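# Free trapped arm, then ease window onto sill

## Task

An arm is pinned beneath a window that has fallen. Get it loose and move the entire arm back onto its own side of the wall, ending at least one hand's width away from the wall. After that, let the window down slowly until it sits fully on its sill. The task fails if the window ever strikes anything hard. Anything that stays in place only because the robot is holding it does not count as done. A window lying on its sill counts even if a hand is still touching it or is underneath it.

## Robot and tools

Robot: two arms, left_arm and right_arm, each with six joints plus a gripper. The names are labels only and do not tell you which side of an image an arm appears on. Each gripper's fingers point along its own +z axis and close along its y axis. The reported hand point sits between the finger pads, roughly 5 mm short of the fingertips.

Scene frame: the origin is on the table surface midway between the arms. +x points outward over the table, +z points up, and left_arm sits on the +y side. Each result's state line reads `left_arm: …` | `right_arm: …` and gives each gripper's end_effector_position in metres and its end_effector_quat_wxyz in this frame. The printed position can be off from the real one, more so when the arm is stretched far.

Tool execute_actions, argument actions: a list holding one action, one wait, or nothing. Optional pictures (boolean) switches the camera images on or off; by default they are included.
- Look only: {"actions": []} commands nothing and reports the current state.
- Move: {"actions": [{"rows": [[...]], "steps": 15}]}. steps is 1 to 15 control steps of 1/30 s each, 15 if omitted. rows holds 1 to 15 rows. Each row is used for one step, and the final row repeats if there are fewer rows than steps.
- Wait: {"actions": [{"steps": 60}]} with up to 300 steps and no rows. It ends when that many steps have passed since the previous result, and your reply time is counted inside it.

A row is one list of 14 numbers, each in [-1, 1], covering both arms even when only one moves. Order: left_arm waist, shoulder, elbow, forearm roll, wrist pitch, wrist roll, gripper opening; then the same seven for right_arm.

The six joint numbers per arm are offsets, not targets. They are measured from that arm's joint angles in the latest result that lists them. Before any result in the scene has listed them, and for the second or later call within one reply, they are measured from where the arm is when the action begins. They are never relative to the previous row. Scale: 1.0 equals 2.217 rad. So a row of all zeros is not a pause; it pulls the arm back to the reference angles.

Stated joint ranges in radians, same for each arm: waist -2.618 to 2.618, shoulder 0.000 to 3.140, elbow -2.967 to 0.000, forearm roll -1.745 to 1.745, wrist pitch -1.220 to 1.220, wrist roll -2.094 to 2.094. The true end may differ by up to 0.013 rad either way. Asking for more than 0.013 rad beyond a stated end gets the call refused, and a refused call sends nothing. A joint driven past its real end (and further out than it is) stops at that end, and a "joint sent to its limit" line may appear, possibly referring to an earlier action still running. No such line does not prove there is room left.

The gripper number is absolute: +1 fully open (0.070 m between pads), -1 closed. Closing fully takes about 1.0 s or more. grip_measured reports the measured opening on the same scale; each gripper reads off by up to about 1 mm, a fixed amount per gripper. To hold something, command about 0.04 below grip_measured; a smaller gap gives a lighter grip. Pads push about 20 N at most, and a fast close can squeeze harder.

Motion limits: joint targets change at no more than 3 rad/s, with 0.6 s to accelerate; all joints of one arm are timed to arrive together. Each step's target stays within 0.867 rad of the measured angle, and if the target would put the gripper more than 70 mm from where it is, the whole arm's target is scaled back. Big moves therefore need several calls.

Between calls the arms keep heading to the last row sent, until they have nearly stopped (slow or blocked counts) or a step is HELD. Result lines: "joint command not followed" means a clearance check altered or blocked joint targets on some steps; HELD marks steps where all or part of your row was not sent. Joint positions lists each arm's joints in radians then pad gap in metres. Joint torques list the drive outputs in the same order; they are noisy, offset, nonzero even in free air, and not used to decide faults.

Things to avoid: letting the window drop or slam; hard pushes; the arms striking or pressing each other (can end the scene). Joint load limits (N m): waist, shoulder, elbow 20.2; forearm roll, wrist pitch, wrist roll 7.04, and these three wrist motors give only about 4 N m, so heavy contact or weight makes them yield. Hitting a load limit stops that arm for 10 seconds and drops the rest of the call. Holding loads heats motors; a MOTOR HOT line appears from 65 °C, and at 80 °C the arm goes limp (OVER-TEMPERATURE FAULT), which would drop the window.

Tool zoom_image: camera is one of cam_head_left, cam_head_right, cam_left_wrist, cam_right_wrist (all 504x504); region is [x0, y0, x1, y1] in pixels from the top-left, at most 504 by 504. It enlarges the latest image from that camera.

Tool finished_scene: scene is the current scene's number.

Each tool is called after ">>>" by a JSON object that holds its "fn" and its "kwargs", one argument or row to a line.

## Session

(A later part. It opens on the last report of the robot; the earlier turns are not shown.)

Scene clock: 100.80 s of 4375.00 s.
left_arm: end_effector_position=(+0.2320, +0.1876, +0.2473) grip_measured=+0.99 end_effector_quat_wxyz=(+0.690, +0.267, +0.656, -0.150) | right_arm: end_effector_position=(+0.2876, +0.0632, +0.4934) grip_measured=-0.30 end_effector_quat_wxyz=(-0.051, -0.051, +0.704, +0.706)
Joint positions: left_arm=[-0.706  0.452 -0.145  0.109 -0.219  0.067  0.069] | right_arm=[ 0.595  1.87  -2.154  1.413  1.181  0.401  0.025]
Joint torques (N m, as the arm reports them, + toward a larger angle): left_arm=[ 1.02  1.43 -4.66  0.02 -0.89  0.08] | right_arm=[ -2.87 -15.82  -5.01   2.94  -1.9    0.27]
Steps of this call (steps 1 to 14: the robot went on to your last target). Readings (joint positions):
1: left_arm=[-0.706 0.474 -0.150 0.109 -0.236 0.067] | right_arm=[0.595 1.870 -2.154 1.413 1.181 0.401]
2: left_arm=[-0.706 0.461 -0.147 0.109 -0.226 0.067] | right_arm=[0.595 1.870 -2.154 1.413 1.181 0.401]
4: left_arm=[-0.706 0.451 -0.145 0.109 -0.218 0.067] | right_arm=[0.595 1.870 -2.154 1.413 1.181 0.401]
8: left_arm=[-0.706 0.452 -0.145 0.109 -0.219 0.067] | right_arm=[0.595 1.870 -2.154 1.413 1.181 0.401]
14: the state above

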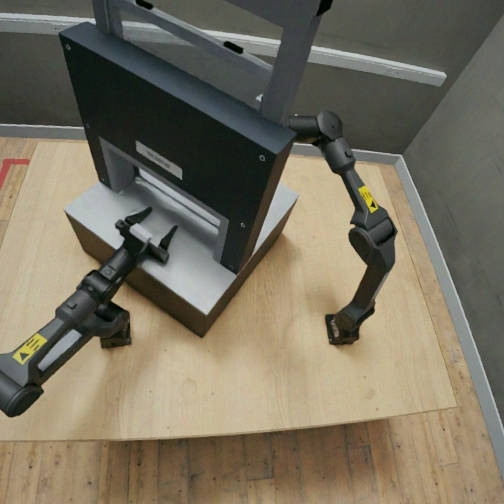

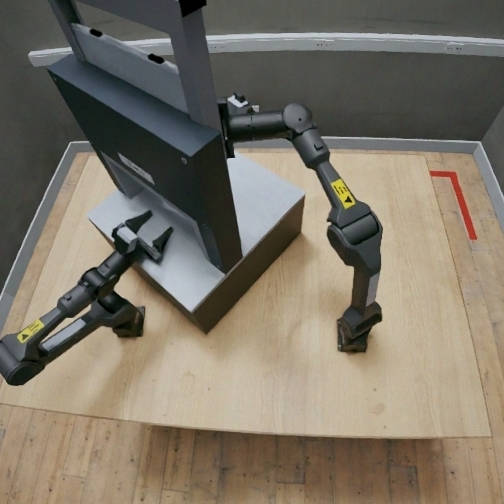

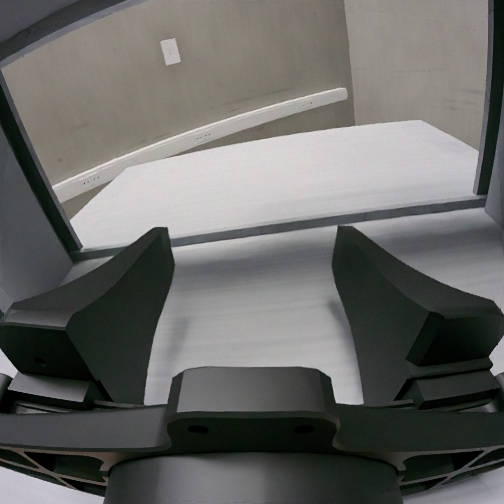

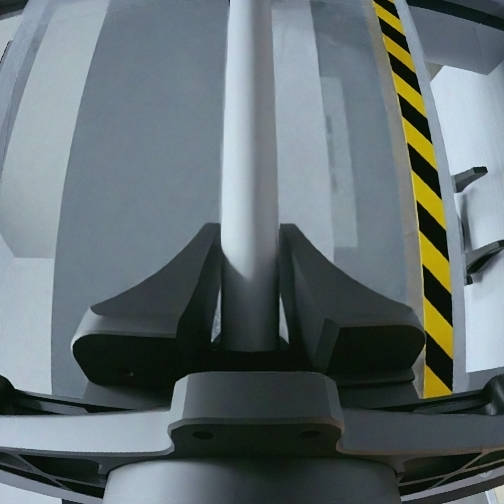

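>>> {"fn": "execute_actions", "kwargs": {
  "actions": [
    {"rows": [[0.589, 0, 0, 0, 0, 0, 1, 0, -0.0323, 0.1344, 0.0422, -0.0112, -0.1095, -0.42]], "steps": 15}
  ],
  "pictures": false
}}

>>> {"fn": "execute_actions", "kwargs": {
  "actions": [
    {"steps": 25}
  ]
}}

Scene clock: 115.20 s of 4375.00 s.
left_arm: end_effector_position=(+0.2721, +0.3022, +0.2474) grip_measured=+0.99 end_effector_quat_wxyz=(+0.706, +0.087, +0.702, +0.035) | right_arm: end_effector_position=(+0.2883, +0.0635, +0.4462) grip_measured=-0.30 end_effector_quat_wxyz=(-0.051, -0.051, +0.706, +0.705)
Joint positions: left_arm=[-0.181  0.452 -0.145  0.109 -0.219  0.067  0.069] | right_arm=[ 0.595  1.799 -1.854  1.506  1.156  0.157  0.025]
Joint torques (N m, as the arm reports them, + toward a larger angle): left_arm=[ 1.46  1.18 -5.    0.   -0.77  0.08] | right_arm=[ -2.59 -14.47  -7.4    3.7   -1.99   0.42]
Steps of this call (steps 1 to 30: the robot went on to your last target; steps 31 to 90: nothing new was sent; then 10.90 s passed at rest; steps 91 to 105: all 15 steps of this action). Readings (joint positions):
91: left_arm=[-0.705 0.452 -0.145 0.109 -0.219 0.067] | right_arm=[0.595 1.870 -2.153 1.413 1.181 0.401]
92: left_arm=[-0.699 0.452 -0.145 0.109 -0.219 0.067] | right_arm=[0.595 1.868 -2.148 1.415 1.180 0.396]
94: left_arm=[-0.668 0.452 -0.145 0.109 -0.219 0.067] | right_arm=[0.595 1.860 -2.117 1.425 1.177 0.371]
98: left_arm=[-0.538 0.452 -0.145 0.109 -0.219 0.067] | right_arm=[0.595 1.828 -1.988 1.466 1.168 0.265]
105: the state above

Scene clock: 116.03 s of 4375.00 s.
left_arm: end_effector_position=(+0.2165, +0.4716, +0.2474) grip_measured=+0.99 end_effector_quat_wxyz=(+0.639, -0.187, +0.683, +0.301) | right_arm: end_effector_position=(+0.2882, +0.0635, +0.4472) grip_measured=-0.30 end_effector_quat_wxyz=(-0.051, -0.051, +0.705, +0.705)
Joint positions: left_arm=[ 0.6    0.452 -0.145  0.109 -0.219  0.067  0.069] | right_arm=[ 0.595  1.799 -1.856  1.506  1.156  0.158  0.025]
Joint torques (N m, as the arm reports them, + toward a larger angle): left_arm=[ 0.3   0.97 -4.28  0.03 -0.83  0.08] | right_arm=[ -2.16 -14.74  -8.12   4.29  -1.87   0.39]
Steps of this call (steps 1 to 25: the robot went on to your last target). Readings (joint positions):
1: left_arm=[-0.129 0.452 -0.145 0.109 -0.219 0.067] | right_arm=[0.595 1.799 -1.854 1.506 1.156 0.157]
2: left_arm=[-0.078 0.452 -0.145 0.109 -0.219 0.067] | right_arm=[0.595 1.799 -1.854 1.506 1.156 0.158]
4: left_arm=[0.025 0.452 -0.145 0.109 -0.219 0.067] | right_arm=[0.595 1.799 -1.854 1.506 1.156 0.158]
8: left_arm=[0.231 0.452 -0.145 0.109 -0.219 0.067] | right_arm=[0.595 1.799 -1.854 1.506 1.156 0.158]
25: the state above

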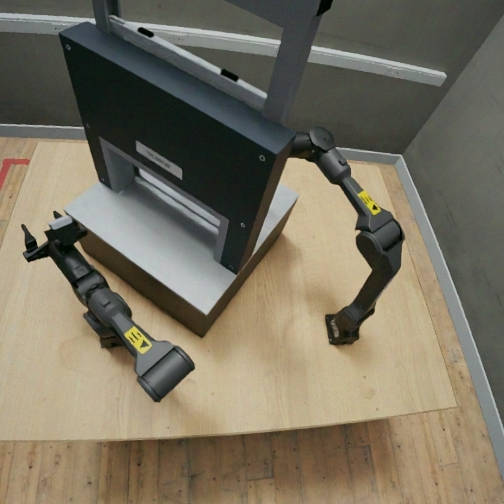

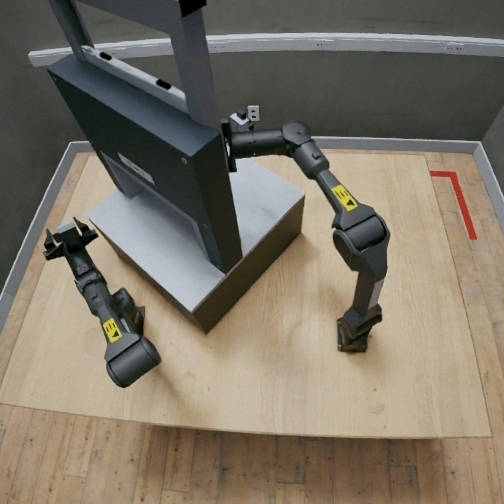

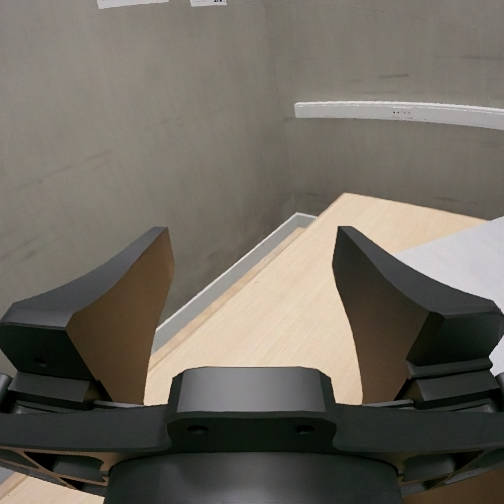

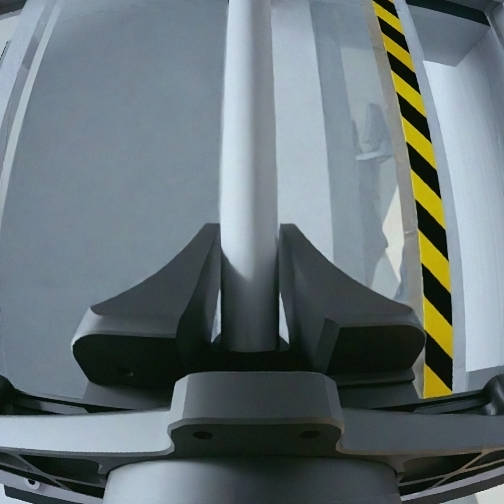

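>>> {"fn": "execute_actions", "kwargs": {
  "actions": [
    {"rows": [[0, 0, 0, 0, 0, 0, 1, 0, -0.0113, 0.097, 0.0374, -0.0018, -0.0929, -0.42]], "steps": 15}
  ],
  "pictures": false
}}

>>> {"fn": "execute_actions", "kwargs": {
  "actions": [
    {"steps": 8}
  ],
  "pictures": false
}}

Scene clock: 121.90 s of 4375.00 s.
left_arm: end_effector_position=(+0.2165, +0.4716, +0.2473) grip_measured=+0.99 end_effector_quat_wxyz=(+0.639, -0.187, +0.683, +0.301) | right_arm: end_effector_position=(+0.2886, +0.0637, +0.3999) grip_measured=-0.30 end_effector_quat_wxyz=(-0.052, -0.049, +0.707, +0.703)
Joint positions: left_arm=[ 0.6    0.452 -0.145  0.109 -0.219  0.067  0.069] | right_arm=[ 0.595  1.776 -1.638  1.588  1.151 -0.048  0.025]
Joint torques (N m, as the arm reports them, + toward a larger angle): left_arm=[ 0.6   0.08 -4.58  0.02 -0.85  0.08] | right_arm=[ -1.68 -17.47  -8.48   4.48  -0.88   0.5 ]
Steps of this call (steps 1 to 30: the robot went on to your last target; steps 31 to 90: nothing new was sent; then 2.37 s passed at rest; steps 91 to 105: all 15 steps of this action). Readings (joint positions):
91: left_arm=[0.600 0.452 -0.145 0.109 -0.219 0.067] | right_arm=[0.595 1.799 -1.856 1.507 1.156 0.158]
92: left_arm=[0.600 0.452 -0.145 0.109 -0.219 0.067] | right_arm=[0.595 1.798 -1.852 1.511 1.155 0.152]
94: left_arm=[0.600 0.452 -0.145 0.109 -0.219 0.067] | right_arm=[0.595 1.793 -1.824 1.525 1.153 0.123]
98: left_arm=[0.600 0.452 -0.145 0.109 -0.219 0.067] | right_arm=[0.595 1.780 -1.701 1.566 1.153 0.008]
105: the state above

Scene clock: 122.17 s of 4375.00 s.
left_arm: end_effector_position=(+0.2165, +0.4716, +0.2473) grip_measured=+0.99 end_effector_quat_wxyz=(+0.639, -0.187, +0.683, +0.301) | right_arm: end_effector_position=(+0.2885, +0.0636, +0.4010) grip_measured=-0.30 end_effector_quat_wxyz=(-0.052, -0.049, +0.706, +0.704)
Joint positions: left_arm=[ 0.6    0.452 -0.145  0.109 -0.219  0.067  0.069] | right_arm=[ 0.595  1.775 -1.64   1.589  1.151 -0.047  0.025]
Joint torques (N m, as the arm reports them, + toward a larger angle): left_arm=[ 0.68  0.08 -4.83  0.03 -0.83  0.08] | right_arm=[ -1.61 -18.65  -8.4    4.69  -0.56   0.44]
Steps of this call (steps 1 to 8: the robot went on to your last target). Readings (joint positions):
1: left_arm=[0.600 0.452 -0.145 0.109 -0.219 0.067] | right_arm=[0.595 1.776 -1.638 1.588 1.151 -0.048]
2: left_arm=[0.600 0.452 -0.145 0.109 -0.219 0.067] | right_arm=[0.595 1.776 -1.638 1.588 1.151 -0.048]
4: left_arm=[0.600 0.452 -0.145 0.109 -0.219 0.067] | right_arm=[0.595 1.775 -1.639 1.588 1.151 -0.048]
8: the state above

>>> {"fn": "execute_actions", "kwargs": {
  "actions": [
    {"rows": [[0,0,0,0,0,0,1,0,0,0.0039,0.0018,0.0002,-0.0044,-0.42],[0,0,0,0,0,0,1,0,0,0.0078,0.0036,0.0004,-0.0088,-0.42],[0,0,0,0,0,0,1,0,0,0.0117,0.0054,0.0006,-0.0132,-0.42],[0,0,0,0,0,0,1,0,0,0.0156,0.0072,0.0009,-0.0176,-0.42],[0,0,0,0,0,0,1,0,-0.0001,0.0195,0.0090,0.0011,-0.0220,-0.42],[0,0,0,0,0,0,1,0,-0.0001,0.0234,0.0108,0.0013,-0.0264,-0.42],[0,0,0,0,0,0,1,0,-0.0001,0.0273,0.0126,0.0015,-0.0308,-0.42],[0,0,0,0,0,0,1,0,-0.0001,0.0311,0.0145,0.0017,-0.0351,-0.42],[0,0,0,0,0,0,1,0,-0.0001,0.0350,0.0163,0.0019,-0.0395,-0.42],[0,0,0,0,0,0,1,0,-0.0001,0.0389,0.0181,0.0021,-0.0439,-0.42],[0,0,0,0,0,0,1,0,-0.0001,0.0428,0.0199,0.0023,-0.0483,-0.42],[0,0,0,0,0,0,1,0,-0.0002,0.0467,0.0217,0.0026,-0.0527,-0.42],[0,0,0,0,0,0,1,0,-0.0002,0.0506,0.0235,0.0028,-0.0571,-0.42],[0,0,0,0,0,0,1,0,-0.0002,0.0545,0.0253,0.0030,-0.0615,-0.42],[0,0,0,0,0,0,1,0,-0.0002,0.0584,0.0271,0.0032,-0.0659,-0.42]], "steps": 15}
  ],
  "pictures": false
}}

>>> {"fn": "execute_actions", "kwargs": {
  "actions": [
    {"steps": 10}
  ]
}}

Scene clock: 131.43 s of 4375.00 s.
left_arm: end_effector_position=(+0.2165, +0.4716, +0.2474) grip_measured=+0.99 end_effector_quat_wxyz=(+0.639, -0.187, +0.683, +0.301) | right_arm: end_effector_position=(+0.2883, +0.0632, +0.3716) grip_measured=-0.30 end_effector_quat_wxyz=(-0.050, -0.050, +0.705, +0.705)
Joint positions: left_arm=[ 0.6    0.452 -0.145  0.109 -0.219  0.067  0.069] | right_arm=[ 0.595  1.774 -1.52   1.646  1.155 -0.185  0.025]
Joint torques (N m, as the arm reports them, + toward a larger angle): left_arm=[ 1.19  0.09 -4.44  0.02 -0.82  0.08] | right_arm=[ -1.42 -21.56  -5.65   3.23   2.46   0.17]
Steps of this call (steps 1 to 15: the robot went on to your last target; steps 16 to 90: nothing new was sent; then 5.77 s passed at rest; steps 91 to 105: all 15 steps of this action). Readings (joint positions):
91: left_arm=[0.600 0.452 -0.145 0.109 -0.219 0.067] | right_arm=[0.595 1.774 -1.641 1.590 1.151 -0.048]
92: left_arm=[0.600 0.452 -0.145 0.109 -0.219 0.067] | right_arm=[0.595 1.774 -1.638 1.593 1.151 -0.054]
94: left_arm=[0.600 0.452 -0.145 0.109 -0.219 0.067] | right_arm=[0.595 1.773 -1.620 1.605 1.151 -0.077]
98: left_arm=[0.600 0.452 -0.145 0.109 -0.219 0.067] | right_arm=[0.595 1.773 -1.581 1.618 1.152 -0.117]
105: the state above

Scene clock: 131.77 s of 4375.00 s.
left_arm: end_effector_position=(+0.2165, +0.4716, +0.2474) grip_measured=+0.99 end_effector_quat_wxyz=(+0.639, -0.187, +0.683, +0.301) | right_arm: end_effector_position=(+0.2882, +0.0631, +0.3682) grip_measured=-0.30 end_effector_quat_wxyz=(-0.051, -0.050, +0.706, +0.705)
Joint positions: left_arm=[ 0.6    0.452 -0.145  0.109 -0.219  0.067  0.069] | right_arm=[ 0.594  1.776 -1.509  1.649  1.157 -0.194  0.025]
Joint torques (N m, as the arm reports them, + toward a larger angle): left_arm=[ 1.1   0.07 -4.13  0.02 -0.85  0.08] | right_arm=[ -1.07 -22.99  -7.62   3.43   2.54   0.48]
Steps of this call (steps 1 to 10: the robot went on to your last target). Readings (joint positions):
1: left_arm=[0.600 0.452 -0.145 0.109 -0.219 0.067] | right_arm=[0.595 1.775 -1.512 1.649 1.156 -0.193]
2: left_arm=[0.600 0.452 -0.145 0.109 -0.219 0.067] | right_arm=[0.594 1.775 -1.509 1.649 1.156 -0.195]
4: left_arm=[0.600 0.452 -0.145 0.109 -0.219 0.067] | right_arm=[0.594 1.776 -1.509 1.649 1.157 -0.195]
8: left_arm=[0.600 0.452 -0.145 0.109 -0.219 0.067] | right_arm=[0.594 1.776 -1.509 1.649 1.157 -0.194]
10: the state above

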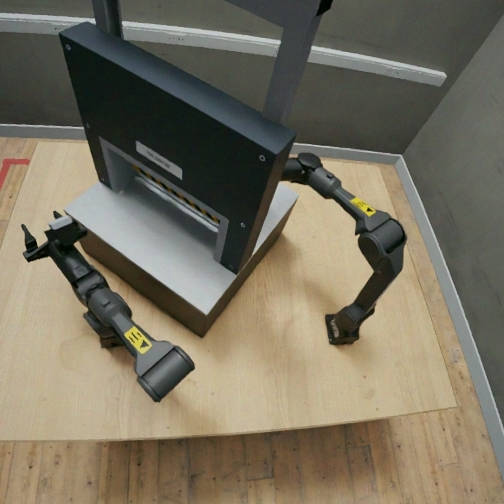

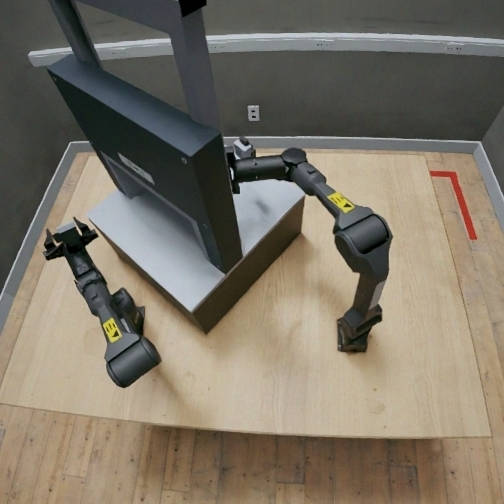

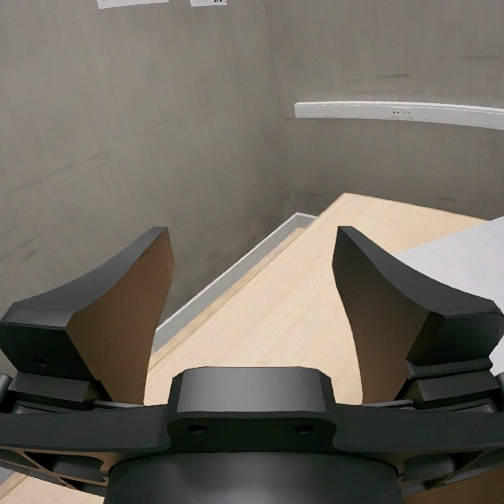

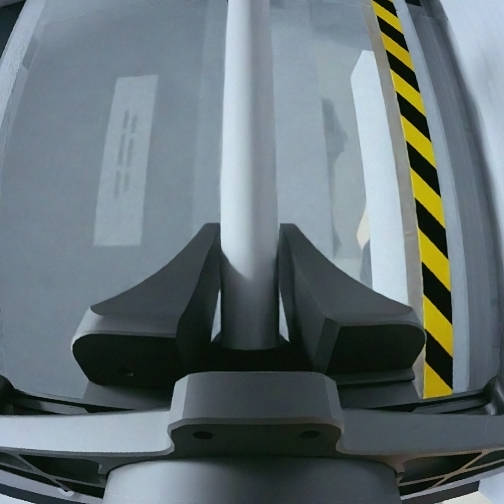

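>>> {"fn": "execute_actions", "kwargs": {
  "actions": [
    {"rows": [[0,0,0,0,0,0,1,0,0.0003,0.0021,0.0010,0.0003,-0.0026,-0.42],[0,0,0,0,0,0,1,0,0.0006,0.0042,0.0020,0.0005,-0.0053,-0.42],[0,0,0,0,0,0,1,0,0.0010,0.0062,0.0031,0.0008,-0.0079,-0.42],[0,0,0,0,0,0,1,0,0.0013,0.0083,0.0041,0.0010,-0.0105,-0.42],[0,0,0,0,0,0,1,0,0.0016,0.0104,0.0051,0.0013,-0.0131,-0.42],[0,0,0,0,0,0,1,0,0.0019,0.0125,0.0061,0.0016,-0.0158,-0.42],[0,0,0,0,0,0,1,0,0.0022,0.0145,0.0071,0.0018,-0.0184,-0.42],[0,0,0,0,0,0,1,0,0.0026,0.0166,0.0082,0.0021,-0.0210,-0.42],[0,0,0,0,0,0,1,0,0.0029,0.0187,0.0092,0.0023,-0.0236,-0.42],[0,0,0,0,0,0,1,0,0.0032,0.0208,0.0102,0.0026,-0.0263,-0.42],[0,0,0,0,0,0,1,0,0.0035,0.0228,0.0112,0.0029,-0.0289,-0.42],[0,0,0,0,0,0,1,0,0.0038,0.0249,0.0122,0.0031,-0.0315,-0.42],[0,0,0,0,0,0,1,0,0.0042,0.0270,0.0133,0.0034,-0.0342,-0.42],[0,0,0,0,0,0,1,0,0.0045,0.0291,0.0143,0.0036,-0.0368,-0.42],[0,0,0,0,0,0,1,0,0.0048,0.0311,0.0153,0.0039,-0.0394,-0.42]], "steps": 15}
  ],
  "pictures": false
}}

>>> {"fn": "execute_actions", "kwargs": {
  "actions": [
    {"steps": 8}
  ],
  "pictures": false
}}

Scene clock: 149.07 s of 4375.00 s.
left_arm: end_effector_position=(+0.2165, +0.4716, +0.2473) grip_measured=+0.99 end_effector_quat_wxyz=(+0.639, -0.187, +0.683, +0.301) | right_arm: end_effector_position=(+0.2879, +0.0631, +0.3490) grip_measured=-0.30 end_effector_quat_wxyz=(-0.050, -0.051, +0.705, +0.705)
Joint positions: left_arm=[ 0.6    0.452 -0.145  0.109 -0.219  0.067  0.069] | right_arm=[ 0.594  1.785 -1.443  1.682  1.165 -0.278  0.025]
Joint torques (N m, as the arm reports them, + toward a larger angle): left_arm=[ 0.59  0.08 -4.58  0.02 -0.85  0.08] | right_arm=[  2.47 -20.52  -4.98   2.86   2.85   0.19]
Steps of this call (steps 1 to 15: the robot went on to your last target; steps 16 to 90: nothing new was sent; then 13.80 s passed at rest; steps 91 to 105: all 15 steps of this action). Readings (joint positions):
91: left_arm=[0.600 0.452 -0.145 0.109 -0.219 0.067] | right_arm=[0.594 1.775 -1.511 1.649 1.158 -0.194]
92: left_arm=[0.600 0.452 -0.145 0.109 -0.219 0.067] | right_arm=[0.594 1.775 -1.508 1.653 1.158 -0.200]
94: left_arm=[0.600 0.452 -0.145 0.109 -0.219 0.067] | right_arm=[0.594 1.775 -1.498 1.659 1.158 -0.213]
98: left_arm=[0.600 0.452 -0.145 0.109 -0.219 0.067] | right_arm=[0.594 1.778 -1.477 1.666 1.161 -0.237]
105: the state above

Scene clock: 149.33 s of 4375.00 s.
left_arm: end_effector_position=(+0.2165, +0.4716, +0.2473) grip_measured=+0.99 end_effector_quat_wxyz=(+0.639, -0.187, +0.683, +0.301) | right_arm: end_effector_position=(+0.2879, +0.0631, +0.3472) grip_measured=-0.30 end_effector_quat_wxyz=(-0.051, -0.051, +0.706, +0.705)
Joint positions: left_arm=[ 0.6    0.452 -0.145  0.109 -0.219  0.067  0.069] | right_arm=[ 0.594  1.786 -1.439  1.683  1.166 -0.282  0.025]
Joint torques (N m, as the arm reports them, + toward a larger angle): left_arm=[ 0.68  0.1  -4.83  0.03 -0.82  0.08] | right_arm=[  2.58 -21.06  -6.18   2.89   2.62   0.52]
Steps of this call (steps 1 to 8: the robot went on to your last target). Readings (joint positions):
1: left_arm=[0.600 0.452 -0.145 0.109 -0.219 0.067] | right_arm=[0.594 1.785 -1.440 1.683 1.166 -0.282]
2: left_arm=[0.600 0.452 -0.145 0.109 -0.219 0.067] | right_arm=[0.594 1.786 -1.439 1.683 1.166 -0.283]
4: left_arm=[0.600 0.452 -0.145 0.109 -0.219 0.067] | right_arm=[0.594 1.786 -1.439 1.683 1.166 -0.282]
8: the state above

>>> {"fn": "execute_actions", "kwargs": {
  "actions": [
    {"rows": [[0,0,0,0,0,0,1,0,0.0002,0.0010,0.0005,0.0002,-0.0013,-0.42],[0,0,0,0,0,0,1,0,0.0004,0.0019,0.0010,0.0003,-0.0026,-0.42],[0,0,0,0,0,0,1,0,0.0006,0.0029,0.0015,0.0005,-0.0039,-0.42],[0,0,0,0,0,0,1,0,0.0008,0.0038,0.0020,0.0006,-0.0052,-0.42],[0,0,0,0,0,0,1,0,0.0011,0.0048,0.0025,0.0008,-0.0065,-0.42],[0,0,0,0,0,0,1,0,0.0013,0.0058,0.0030,0.0009,-0.0078,-0.42],[0,0,0,0,0,0,1,0,0.0015,0.0067,0.0035,0.0011,-0.0091,-0.42],[0,0,0,0,0,0,1,0,0.0017,0.0077,0.0040,0.0012,-0.0103,-0.42],[0,0,0,0,0,0,1,0,0.0019,0.0087,0.0045,0.0014,-0.0116,-0.42],[0,0,0,0,0,0,1,0,0.0021,0.0096,0.0050,0.0015,-0.0129,-0.42],[0,0,0,0,0,0,1,0,0.0023,0.0106,0.0055,0.0017,-0.0142,-0.42],[0,0,0,0,0,0,1,0,0.0025,0.0115,0.0060,0.0018,-0.0155,-0.42],[0,0,0,0,0,0,1,0,0.0027,0.0125,0.0065,0.0020,-0.0168,-0.42],[0,0,0,0,0,0,1,0,0.0030,0.0135,0.0070,0.0021,-0.0181,-0.42],[0,0,0,0,0,0,1,0,0.0032,0.0144,0.0074,0.0023,-0.0194,-0.42]], "steps": 15}
  ],
  "pictures": false
}}

>>> {"fn": "execute_actions", "kwargs": {
  "actions": [
    {"steps": 8}
  ]
}}

Scene clock: 160.33 s of 4375.00 s.
left_arm: end_effector_position=(+0.2165, +0.4716, +0.2474) grip_measured=+0.99 end_effector_quat_wxyz=(+0.639, -0.187, +0.683, +0.301) | right_arm: end_effector_position=(+0.2881, +0.0632, +0.3375) grip_measured=-0.30 end_effector_quat_wxyz=(-0.050, -0.051, +0.706, +0.705)
Joint positions: left_arm=[ 0.6    0.452 -0.145  0.109 -0.219  0.067  0.069] | right_arm=[ 0.594  1.793 -1.409  1.7    1.17  -0.324  0.025]
Joint torques (N m, as the arm reports them, + toward a larger angle): left_arm=[ 1.21  0.08 -4.42  0.03 -0.82  0.08] | right_arm=[  2.96 -19.43  -5.46   3.08   2.22   0.16]
Steps of this call (steps 1 to 15: the robot went on to your last target; steps 16 to 90: nothing new was sent; then 7.50 s passed at rest; steps 91 to 105: all 15 steps of this action). Readings (joint positions):
91: left_arm=[0.600 0.452 -0.145 0.109 -0.219 0.067] | right_arm=[0.594 1.786 -1.440 1.683 1.166 -0.282]
92: left_arm=[0.600 0.452 -0.145 0.109 -0.219 0.067] | right_arm=[0.594 1.786 -1.439 1.685 1.166 -0.285]
94: left_arm=[0.600 0.452 -0.145 0.109 -0.219 0.067] | right_arm=[0.594 1.786 -1.436 1.689 1.166 -0.291]
98: left_arm=[0.600 0.452 -0.145 0.109 -0.219 0.067] | right_arm=[0.594 1.789 -1.426 1.693 1.167 -0.303]
105: the state above

Scene clock: 160.60 s of 4375.00 s.
left_arm: end_effector_position=(+0.2165, +0.4716, +0.2474) grip_measured=+0.99 end_effector_quat_wxyz=(+0.639, -0.187, +0.683, +0.301) | right_arm: end_effector_position=(+0.2881, +0.0632, +0.3367) grip_measured=-0.30 end_effector_quat_wxyz=(-0.051, -0.051, +0.706, +0.705)
Joint positions: left_arm=[ 0.6    0.452 -0.145  0.109 -0.219  0.067  0.069] | right_arm=[ 0.594  1.794 -1.407  1.7    1.171 -0.326  0.025]
Joint torques (N m, as the arm reports them, + toward a larger angle): left_arm=[ 1.12  0.09 -4.17  0.03 -0.85  0.08] | right_arm=[  2.9  -19.44  -5.55   2.83   2.35   0.48]
Steps of this call (steps 1 to 8: the robot went on to your last target). Readings (joint positions):
1: left_arm=[0.600 0.452 -0.145 0.109 -0.219 0.067] | right_arm=[0.594 1.793 -1.407 1.700 1.170 -0.326]
2: left_arm=[0.600 0.452 -0.145 0.109 -0.219 0.067] | right_arm=[0.594 1.794 -1.407 1.700 1.171 -0.326]
4: left_arm=[0.600 0.452 -0.145 0.109 -0.219 0.067] | right_arm=[0.594 1.794 -1.407 1.700 1.171 -0.326]
8: the state above

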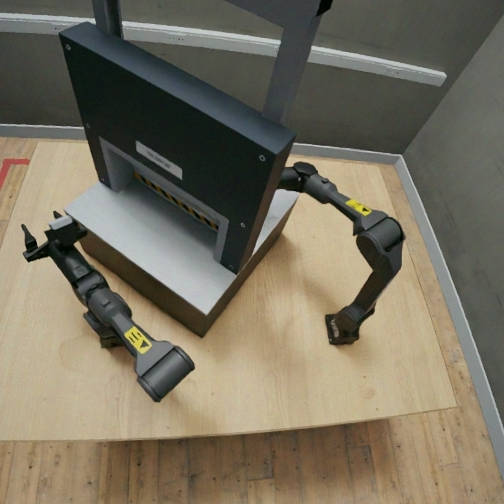

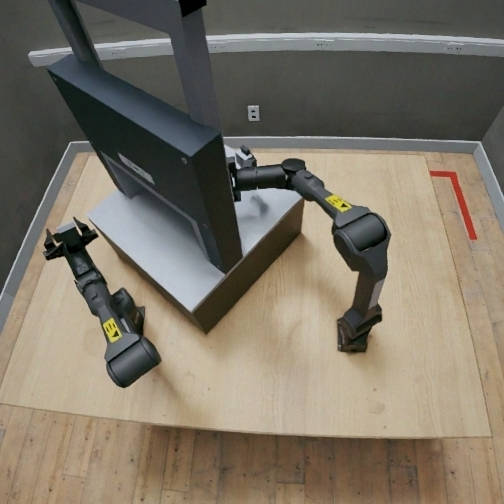

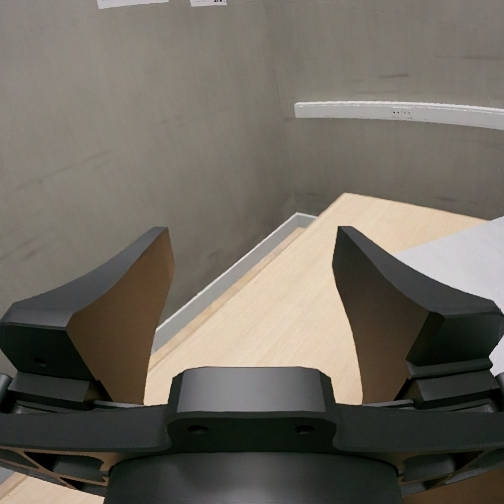

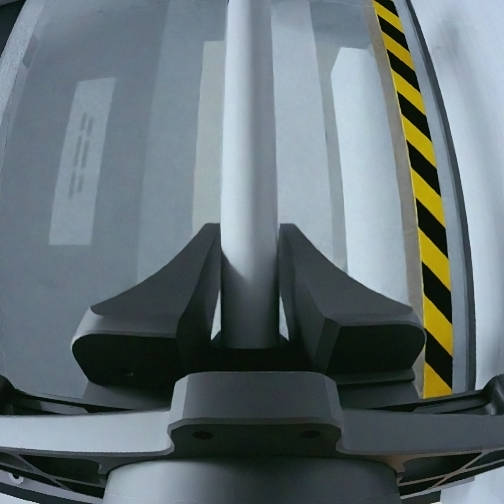

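>>> {"fn": "execute_actions", "kwargs": {
  "actions": [
    {"rows": [[0,0,0,0,0,0,1,0,0.0002,0.0007,0.0004,0.0001,-0.0010,-0.42],[0,0,0,0,0,0,1,0,0.0004,0.0015,0.0008,0.0003,-0.0020,-0.42],[0,0,0,0,0,0,1,0,0.0006,0.0022,0.0012,0.0004,-0.0031,-0.42],[0,0,0,0,0,0,1,0,0.0008,0.0029,0.0015,0.0005,-0.0041,-0.42],[0,0,0,0,0,0,1,0,0.0010,0.0037,0.0019,0.0007,-0.0051,-0.42],[0,0,0,0,0,0,1,0,0.0012,0.0044,0.0023,0.0008,-0.0061,-0.42],[0,0,0,0,0,0,1,0,0.0014,0.0051,0.0027,0.0009,-0.0072,-0.42],[0,0,0,0,0,0,1,0,0.0016,0.0059,0.0031,0.0011,-0.0082,-0.42],[0,0,0,0,0,0,1,0,0.0018,0.0066,0.0035,0.0012,-0.0092,-0.42],[0,0,0,0,0,0,1,0,0.0020,0.0073,0.0039,0.0013,-0.0102,-0.42],[0,0,0,0,0,0,1,0,0.0022,0.0081,0.0042,0.0015,-0.0113,-0.42],[0,0,0,0,0,0,1,0,0.0024,0.0088,0.0046,0.0016,-0.0123,-0.42],[0,0,0,0,0,0,1,0,0.0026,0.0095,0.0050,0.0017,-0.0133,-0.42],[0,0,0,0,0,0,1,0,0.0028,0.0103,0.0054,0.0019,-0.0143,-0.42],[0,0,0,0,0,0,1,0,0.0030,0.0110,0.0058,0.0020,-0.0153,-0.42]], "steps": 15}
  ],
  "pictures": false
}}

>>> {"fn": "execute_actions", "kwargs": {
  "actions": [
    {"steps": 8}
  ],
  "pictures": false
}}

Scene clock: 169.83 s of 4375.00 s.
left_arm: end_effector_position=(+0.2165, +0.4716, +0.2473) grip_measured=+0.99 end_effector_quat_wxyz=(+0.639, -0.187, +0.683, +0.301) | right_arm: end_effector_position=(+0.2879, +0.0631, +0.3290) grip_measured=-0.30 end_effector_quat_wxyz=(-0.050, -0.051, +0.706, +0.705)
Joint positions: left_arm=[ 0.6    0.452 -0.145  0.109 -0.219  0.067  0.069] | right_arm=[ 0.594  1.799 -1.384  1.713  1.175 -0.359  0.025]
Joint torques (N m, as the arm reports them, + toward a larger angle): left_arm=[ 0.6   0.09 -4.59  0.02 -0.85  0.08] | right_arm=[  3.06 -20.95  -4.82   2.49   3.21   0.23]
Steps of this call (steps 1 to 15: the robot went on to your last target; steps 16 to 90: nothing new was sent; then 5.73 s passed at rest; steps 91 to 105: all 15 steps of this action). Readings (joint positions):
91: left_arm=[0.600 0.452 -0.145 0.109 -0.219 0.067] | right_arm=[0.594 1.793 -1.407 1.699 1.171 -0.325]
92: left_arm=[0.600 0.452 -0.145 0.109 -0.219 0.067] | right_arm=[0.594 1.793 -1.407 1.700 1.171 -0.328]
94: left_arm=[0.600 0.452 -0.145 0.109 -0.219 0.067] | right_arm=[0.594 1.793 -1.404 1.703 1.172 -0.333]
98: left_arm=[0.600 0.452 -0.145 0.109 -0.219 0.067] | right_arm=[0.594 1.796 -1.396 1.707 1.173 -0.343]
105: the state above

Scene clock: 170.10 s of 4375.00 s.
left_arm: end_effector_position=(+0.2165, +0.4716, +0.2473) grip_measured=+0.99 end_effector_quat_wxyz=(+0.639, -0.187, +0.683, +0.301) | right_arm: end_effector_position=(+0.2879, +0.0631, +0.3285) grip_measured=-0.30 end_effector_quat_wxyz=(-0.050, -0.051, +0.706, +0.705)
Joint positions: left_arm=[ 0.6    0.452 -0.145  0.109 -0.219  0.067  0.069] | right_arm=[ 0.594  1.8   -1.382  1.713  1.176 -0.36   0.025]
Joint torques (N m, as the arm reports them, + toward a larger angle): left_arm=[ 0.66  0.09 -4.82  0.02 -0.82  0.08] | right_arm=[  3.13 -20.88  -5.1    2.35   3.09   0.41]
Steps of this call (steps 1 to 8: the robot went on to your last target). Readings (joint positions):
1: left_arm=[0.600 0.452 -0.145 0.109 -0.219 0.067] | right_arm=[0.594 1.800 -1.383 1.713 1.175 -0.360]
2: left_arm=[0.600 0.452 -0.145 0.109 -0.219 0.067] | right_arm=[0.594 1.800 -1.382 1.713 1.176 -0.360]
4: left_arm=[0.600 0.452 -0.145 0.109 -0.219 0.067] | right_arm=[0.594 1.800 -1.382 1.713 1.176 -0.360]
8: the state above

>>> {"fn": "execute_actions", "kwargs": {
  "actions": [
    {"rows": [[0,0,0,0,0,0,1,0,0.0002,0.0007,0.0004,0.0001,-0.0010,-0.42],[0,0,0,0,0,0,1,0,0.0004,0.0014,0.0007,0.0002,-0.0019,-0.42],[0,0,0,0,0,0,1,0,0.0006,0.0021,0.0011,0.0004,-0.0029,-0.42],[0,0,0,0,0,0,1,0,0.0007,0.0028,0.0014,0.0005,-0.0038,-0.42],[0,0,0,0,0,0,1,0,0.0009,0.0034,0.0018,0.0006,-0.0048,-0.42],[0,0,0,0,0,0,1,0,0.0011,0.0041,0.0022,0.0007,-0.0057,-0.42],[0,0,0,0,0,0,1,0,0.0013,0.0048,0.0025,0.0009,-0.0067,-0.42],[0,0,0,0,0,0,1,0,0.0015,0.0055,0.0029,0.0010,-0.0077,-0.42],[0,0,0,0,0,0,1,0,0.0017,0.0062,0.0032,0.0011,-0.0086,-0.42],[0,0,0,0,0,0,1,0,0.0019,0.0069,0.0036,0.0012,-0.0096,-0.42]], "steps": 15}
  ],
  "pictures": false
}}

Scene clock: 178.17 s of 4375.00 s.
left_arm: end_effector_position=(+0.2165, +0.4716, +0.2474) grip_measured=+0.99 end_effector_quat_wxyz=(+0.639, -0.187, +0.683, +0.301) | right_arm: end_effector_position=(+0.2881, +0.0631, +0.3249) grip_measured=-0.30 end_effector_quat_wxyz=(-0.049, -0.052, +0.704, +0.706)
Joint positions: left_arm=[ 0.6    0.452 -0.145  0.109 -0.219  0.067  0.069] | right_arm=[ 0.594  1.803 -1.369  1.724  1.178 -0.381  0.025]
Joint torques (N m, as the arm reports them, + toward a larger angle): left_arm=[ 1.34  0.1  -4.42  0.02 -0.82  0.07] | right_arm=[  3.64 -18.68  -3.37   1.22   2.84   0.18]
Steps of this call (steps 1 to 15: the robot went on to your last target; steps 16 to 90: nothing new was sent; then 4.57 s passed at rest; steps 91 to 105: all 15 steps of this action). Readings (joint positions):
91: left_arm=[0.600 0.452 -0.145 0.109 -0.219 0.067] | right_arm=[0.594 1.800 -1.383 1.713 1.175 -0.360]
92: left_arm=[0.600 0.452 -0.145 0.109 -0.219 0.067] | right_arm=[0.594 1.800 -1.382 1.713 1.175 -0.362]
94: left_arm=[0.600 0.452 -0.145 0.109 -0.219 0.067] | right_arm=[0.594 1.801 -1.380 1.716 1.176 -0.367]
98: left_arm=[0.600 0.452 -0.145 0.109 -0.219 0.067] | right_arm=[0.594 1.803 -1.373 1.719 1.177 -0.376]
105: the state above

>>> {"fn": "execute_actions", "kwargs": {
  "actions": [
    {"rows": [[0,0,0,0,0,0,1,0,0,0,0,0,0,-0.36],[0,0,0,0,0,0,1,0,0,0,0,0,0,-0.33],[0,0,0,0,0,0,1,0,0,0,0,0,0,-0.31],[0,0,0,0,0,0,1,0,0,0,0,0,0,-0.29],[0,0,0,0,0,0,1,0,0,0,0,0,0,-0.27],[0,0,0,0,0,0,1,0,0,0,0,0,0,-0.25],[0,0,0,0,0,0,1,0,0,0,0,0,0,-0.22],[0,0,0,0,0,0,1,0,0,0,0,0,0,-0.18],[0,0,0,0,0,0,1,0,0,0,0,0,0,-0.12],[0,0,0,0,0,0,1,0,0,0,0,0,0,-0.05],[0,0,0,0,0,0,1,0,0,0,0,0,0,0.05],[0,0,0,0,0,0,1,0,0,0,0,0,0,0.15],[0,0,0,0,0,0,1,0,0,0,0,0,0,0.25],[0,0,0,0,0,0,1,0,0,0,0,0,0,0.35],[0,0,0,0,0,0,1,0,0,0,0,0,0,0.45]], "steps": 15}
  ],
  "pictures": false
}}

>>> {"fn": "execute_actions", "kwargs": {
  "actions": [
    {"steps": 15}
  ]
}}

Scene clock: 186.50 s of 4375.00 s.
left_arm: end_effector_position=(+0.2165, +0.4716, +0.2473) grip_measured=+0.99 end_effector_quat_wxyz=(+0.639, -0.187, +0.683, +0.301) | right_arm: end_effector_position=(+0.2866, +0.0637, +0.3230) grip_measured=+0.27 end_effector_quat_wxyz=(-0.052, -0.052, +0.705, +0.705)
Joint positions: left_arm=[ 0.6    0.452 -0.145  0.109 -0.219  0.067  0.069] | right_arm=[ 0.597  1.804 -1.365  1.722  1.179 -0.381  0.044]
Joint torques (N m, as the arm reports them, + toward a larger angle): left_arm=[ 1.17  0.11 -4.59  0.03 -0.84  0.08] | right_arm=[ -0.62 -10.25  -4.55   1.28   0.22  -0.01]
Steps of this call (steps 1 to 15: the robot went on to your last target; steps 16 to 90: nothing new was sent; then 4.83 s passed at rest; steps 91 to 105: all 15 steps of this action). Readings (joint positions):
91: left_arm=[0.600 0.452 -0.145 0.109 -0.219 0.067] | right_arm=[0.594 1.804 -1.368 1.722 1.179 -0.381]
92: left_arm=[0.600 0.452 -0.145 0.109 -0.219 0.067] | right_arm=[0.594 1.804 -1.368 1.722 1.179 -0.381]
94: left_arm=[0.600 0.452 -0.145 0.109 -0.219 0.067] | right_arm=[0.595 1.803 -1.367 1.720 1.184 -0.381]
98: left_arm=[0.600 0.452 -0.145 0.109 -0.219 0.067] | right_arm=[0.597 1.804 -1.365 1.716 1.186 -0.381]
105: the state above

Scene clock: 187.00 s of 4375.00 s.
left_arm: end_effector_position=(+0.2165, +0.4716, +0.2473) grip_measured=+0.99 end_effector_quat_wxyz=(+0.639, -0.187, +0.683, +0.301) | right_arm: end_effector_position=(+0.2881, +0.0633, +0.3245) grip_measured=+0.45 end_effector_quat_wxyz=(-0.050, -0.051, +0.705, +0.706)
Joint positions: left_arm=[ 0.6    0.452 -0.145  0.109 -0.219  0.067  0.069] | right_arm=[ 0.595  1.804 -1.369  1.724  1.178 -0.381  0.051]
Joint torques (N m, as the arm reports them, + toward a larger angle): left_arm=[ 1.15  0.07 -5.08  0.03 -0.8   0.08] | right_arm=[ -0.45 -11.43  -4.71   1.3    0.21  -0.03]
Steps of this call (steps 1 to 15: the robot went on to your last target). Readings (joint positions):
1: left_arm=[0.600 0.452 -0.145 0.109 -0.219 0.067] | right_arm=[0.597 1.804 -1.366 1.723 1.179 -0.381]
2: left_arm=[0.600 0.452 -0.145 0.109 -0.219 0.067] | right_arm=[0.597 1.804 -1.366 1.723 1.179 -0.381]
4: left_arm=[0.600 0.452 -0.145 0.109 -0.219 0.067] | right_arm=[0.596 1.804 -1.367 1.724 1.178 -0.381]
8: left_arm=[0.600 0.452 -0.145 0.109 -0.219 0.067] | right_arm=[0.595 1.804 -1.368 1.724 1.178 -0.381]
15: the state above
All arms were judged still, so your last target was given up. Only a new action makes them travel on or press farther. Fingers that are still opening or closing keep moving.

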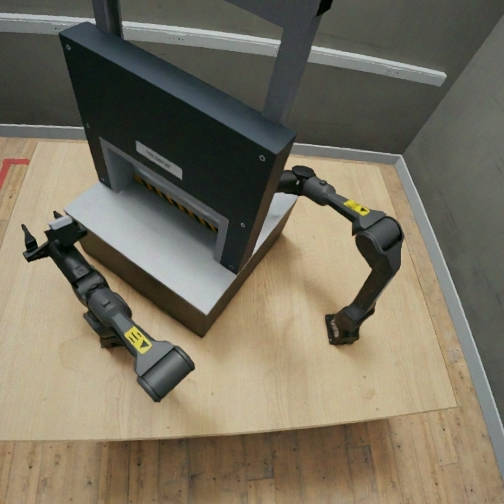

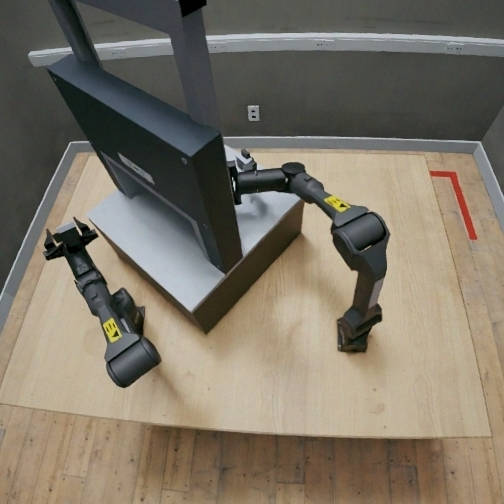

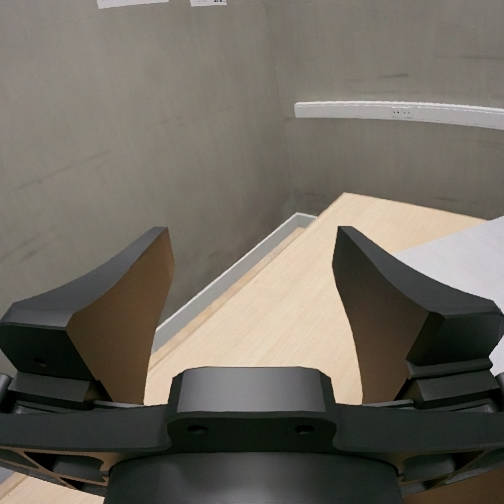

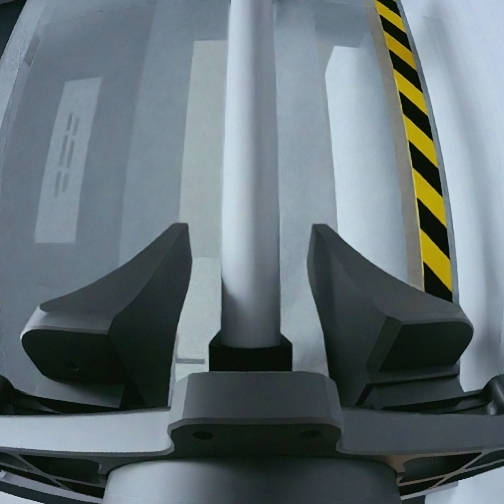

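The window is resting on its sill: the bar stayed centred between the fingers after the right gripper opened. The left arm is also clear of the wall.

>>> {"fn": "finished_scene", "kwargs": {
  "scene": 2
}}

The scene is finished: the task was done.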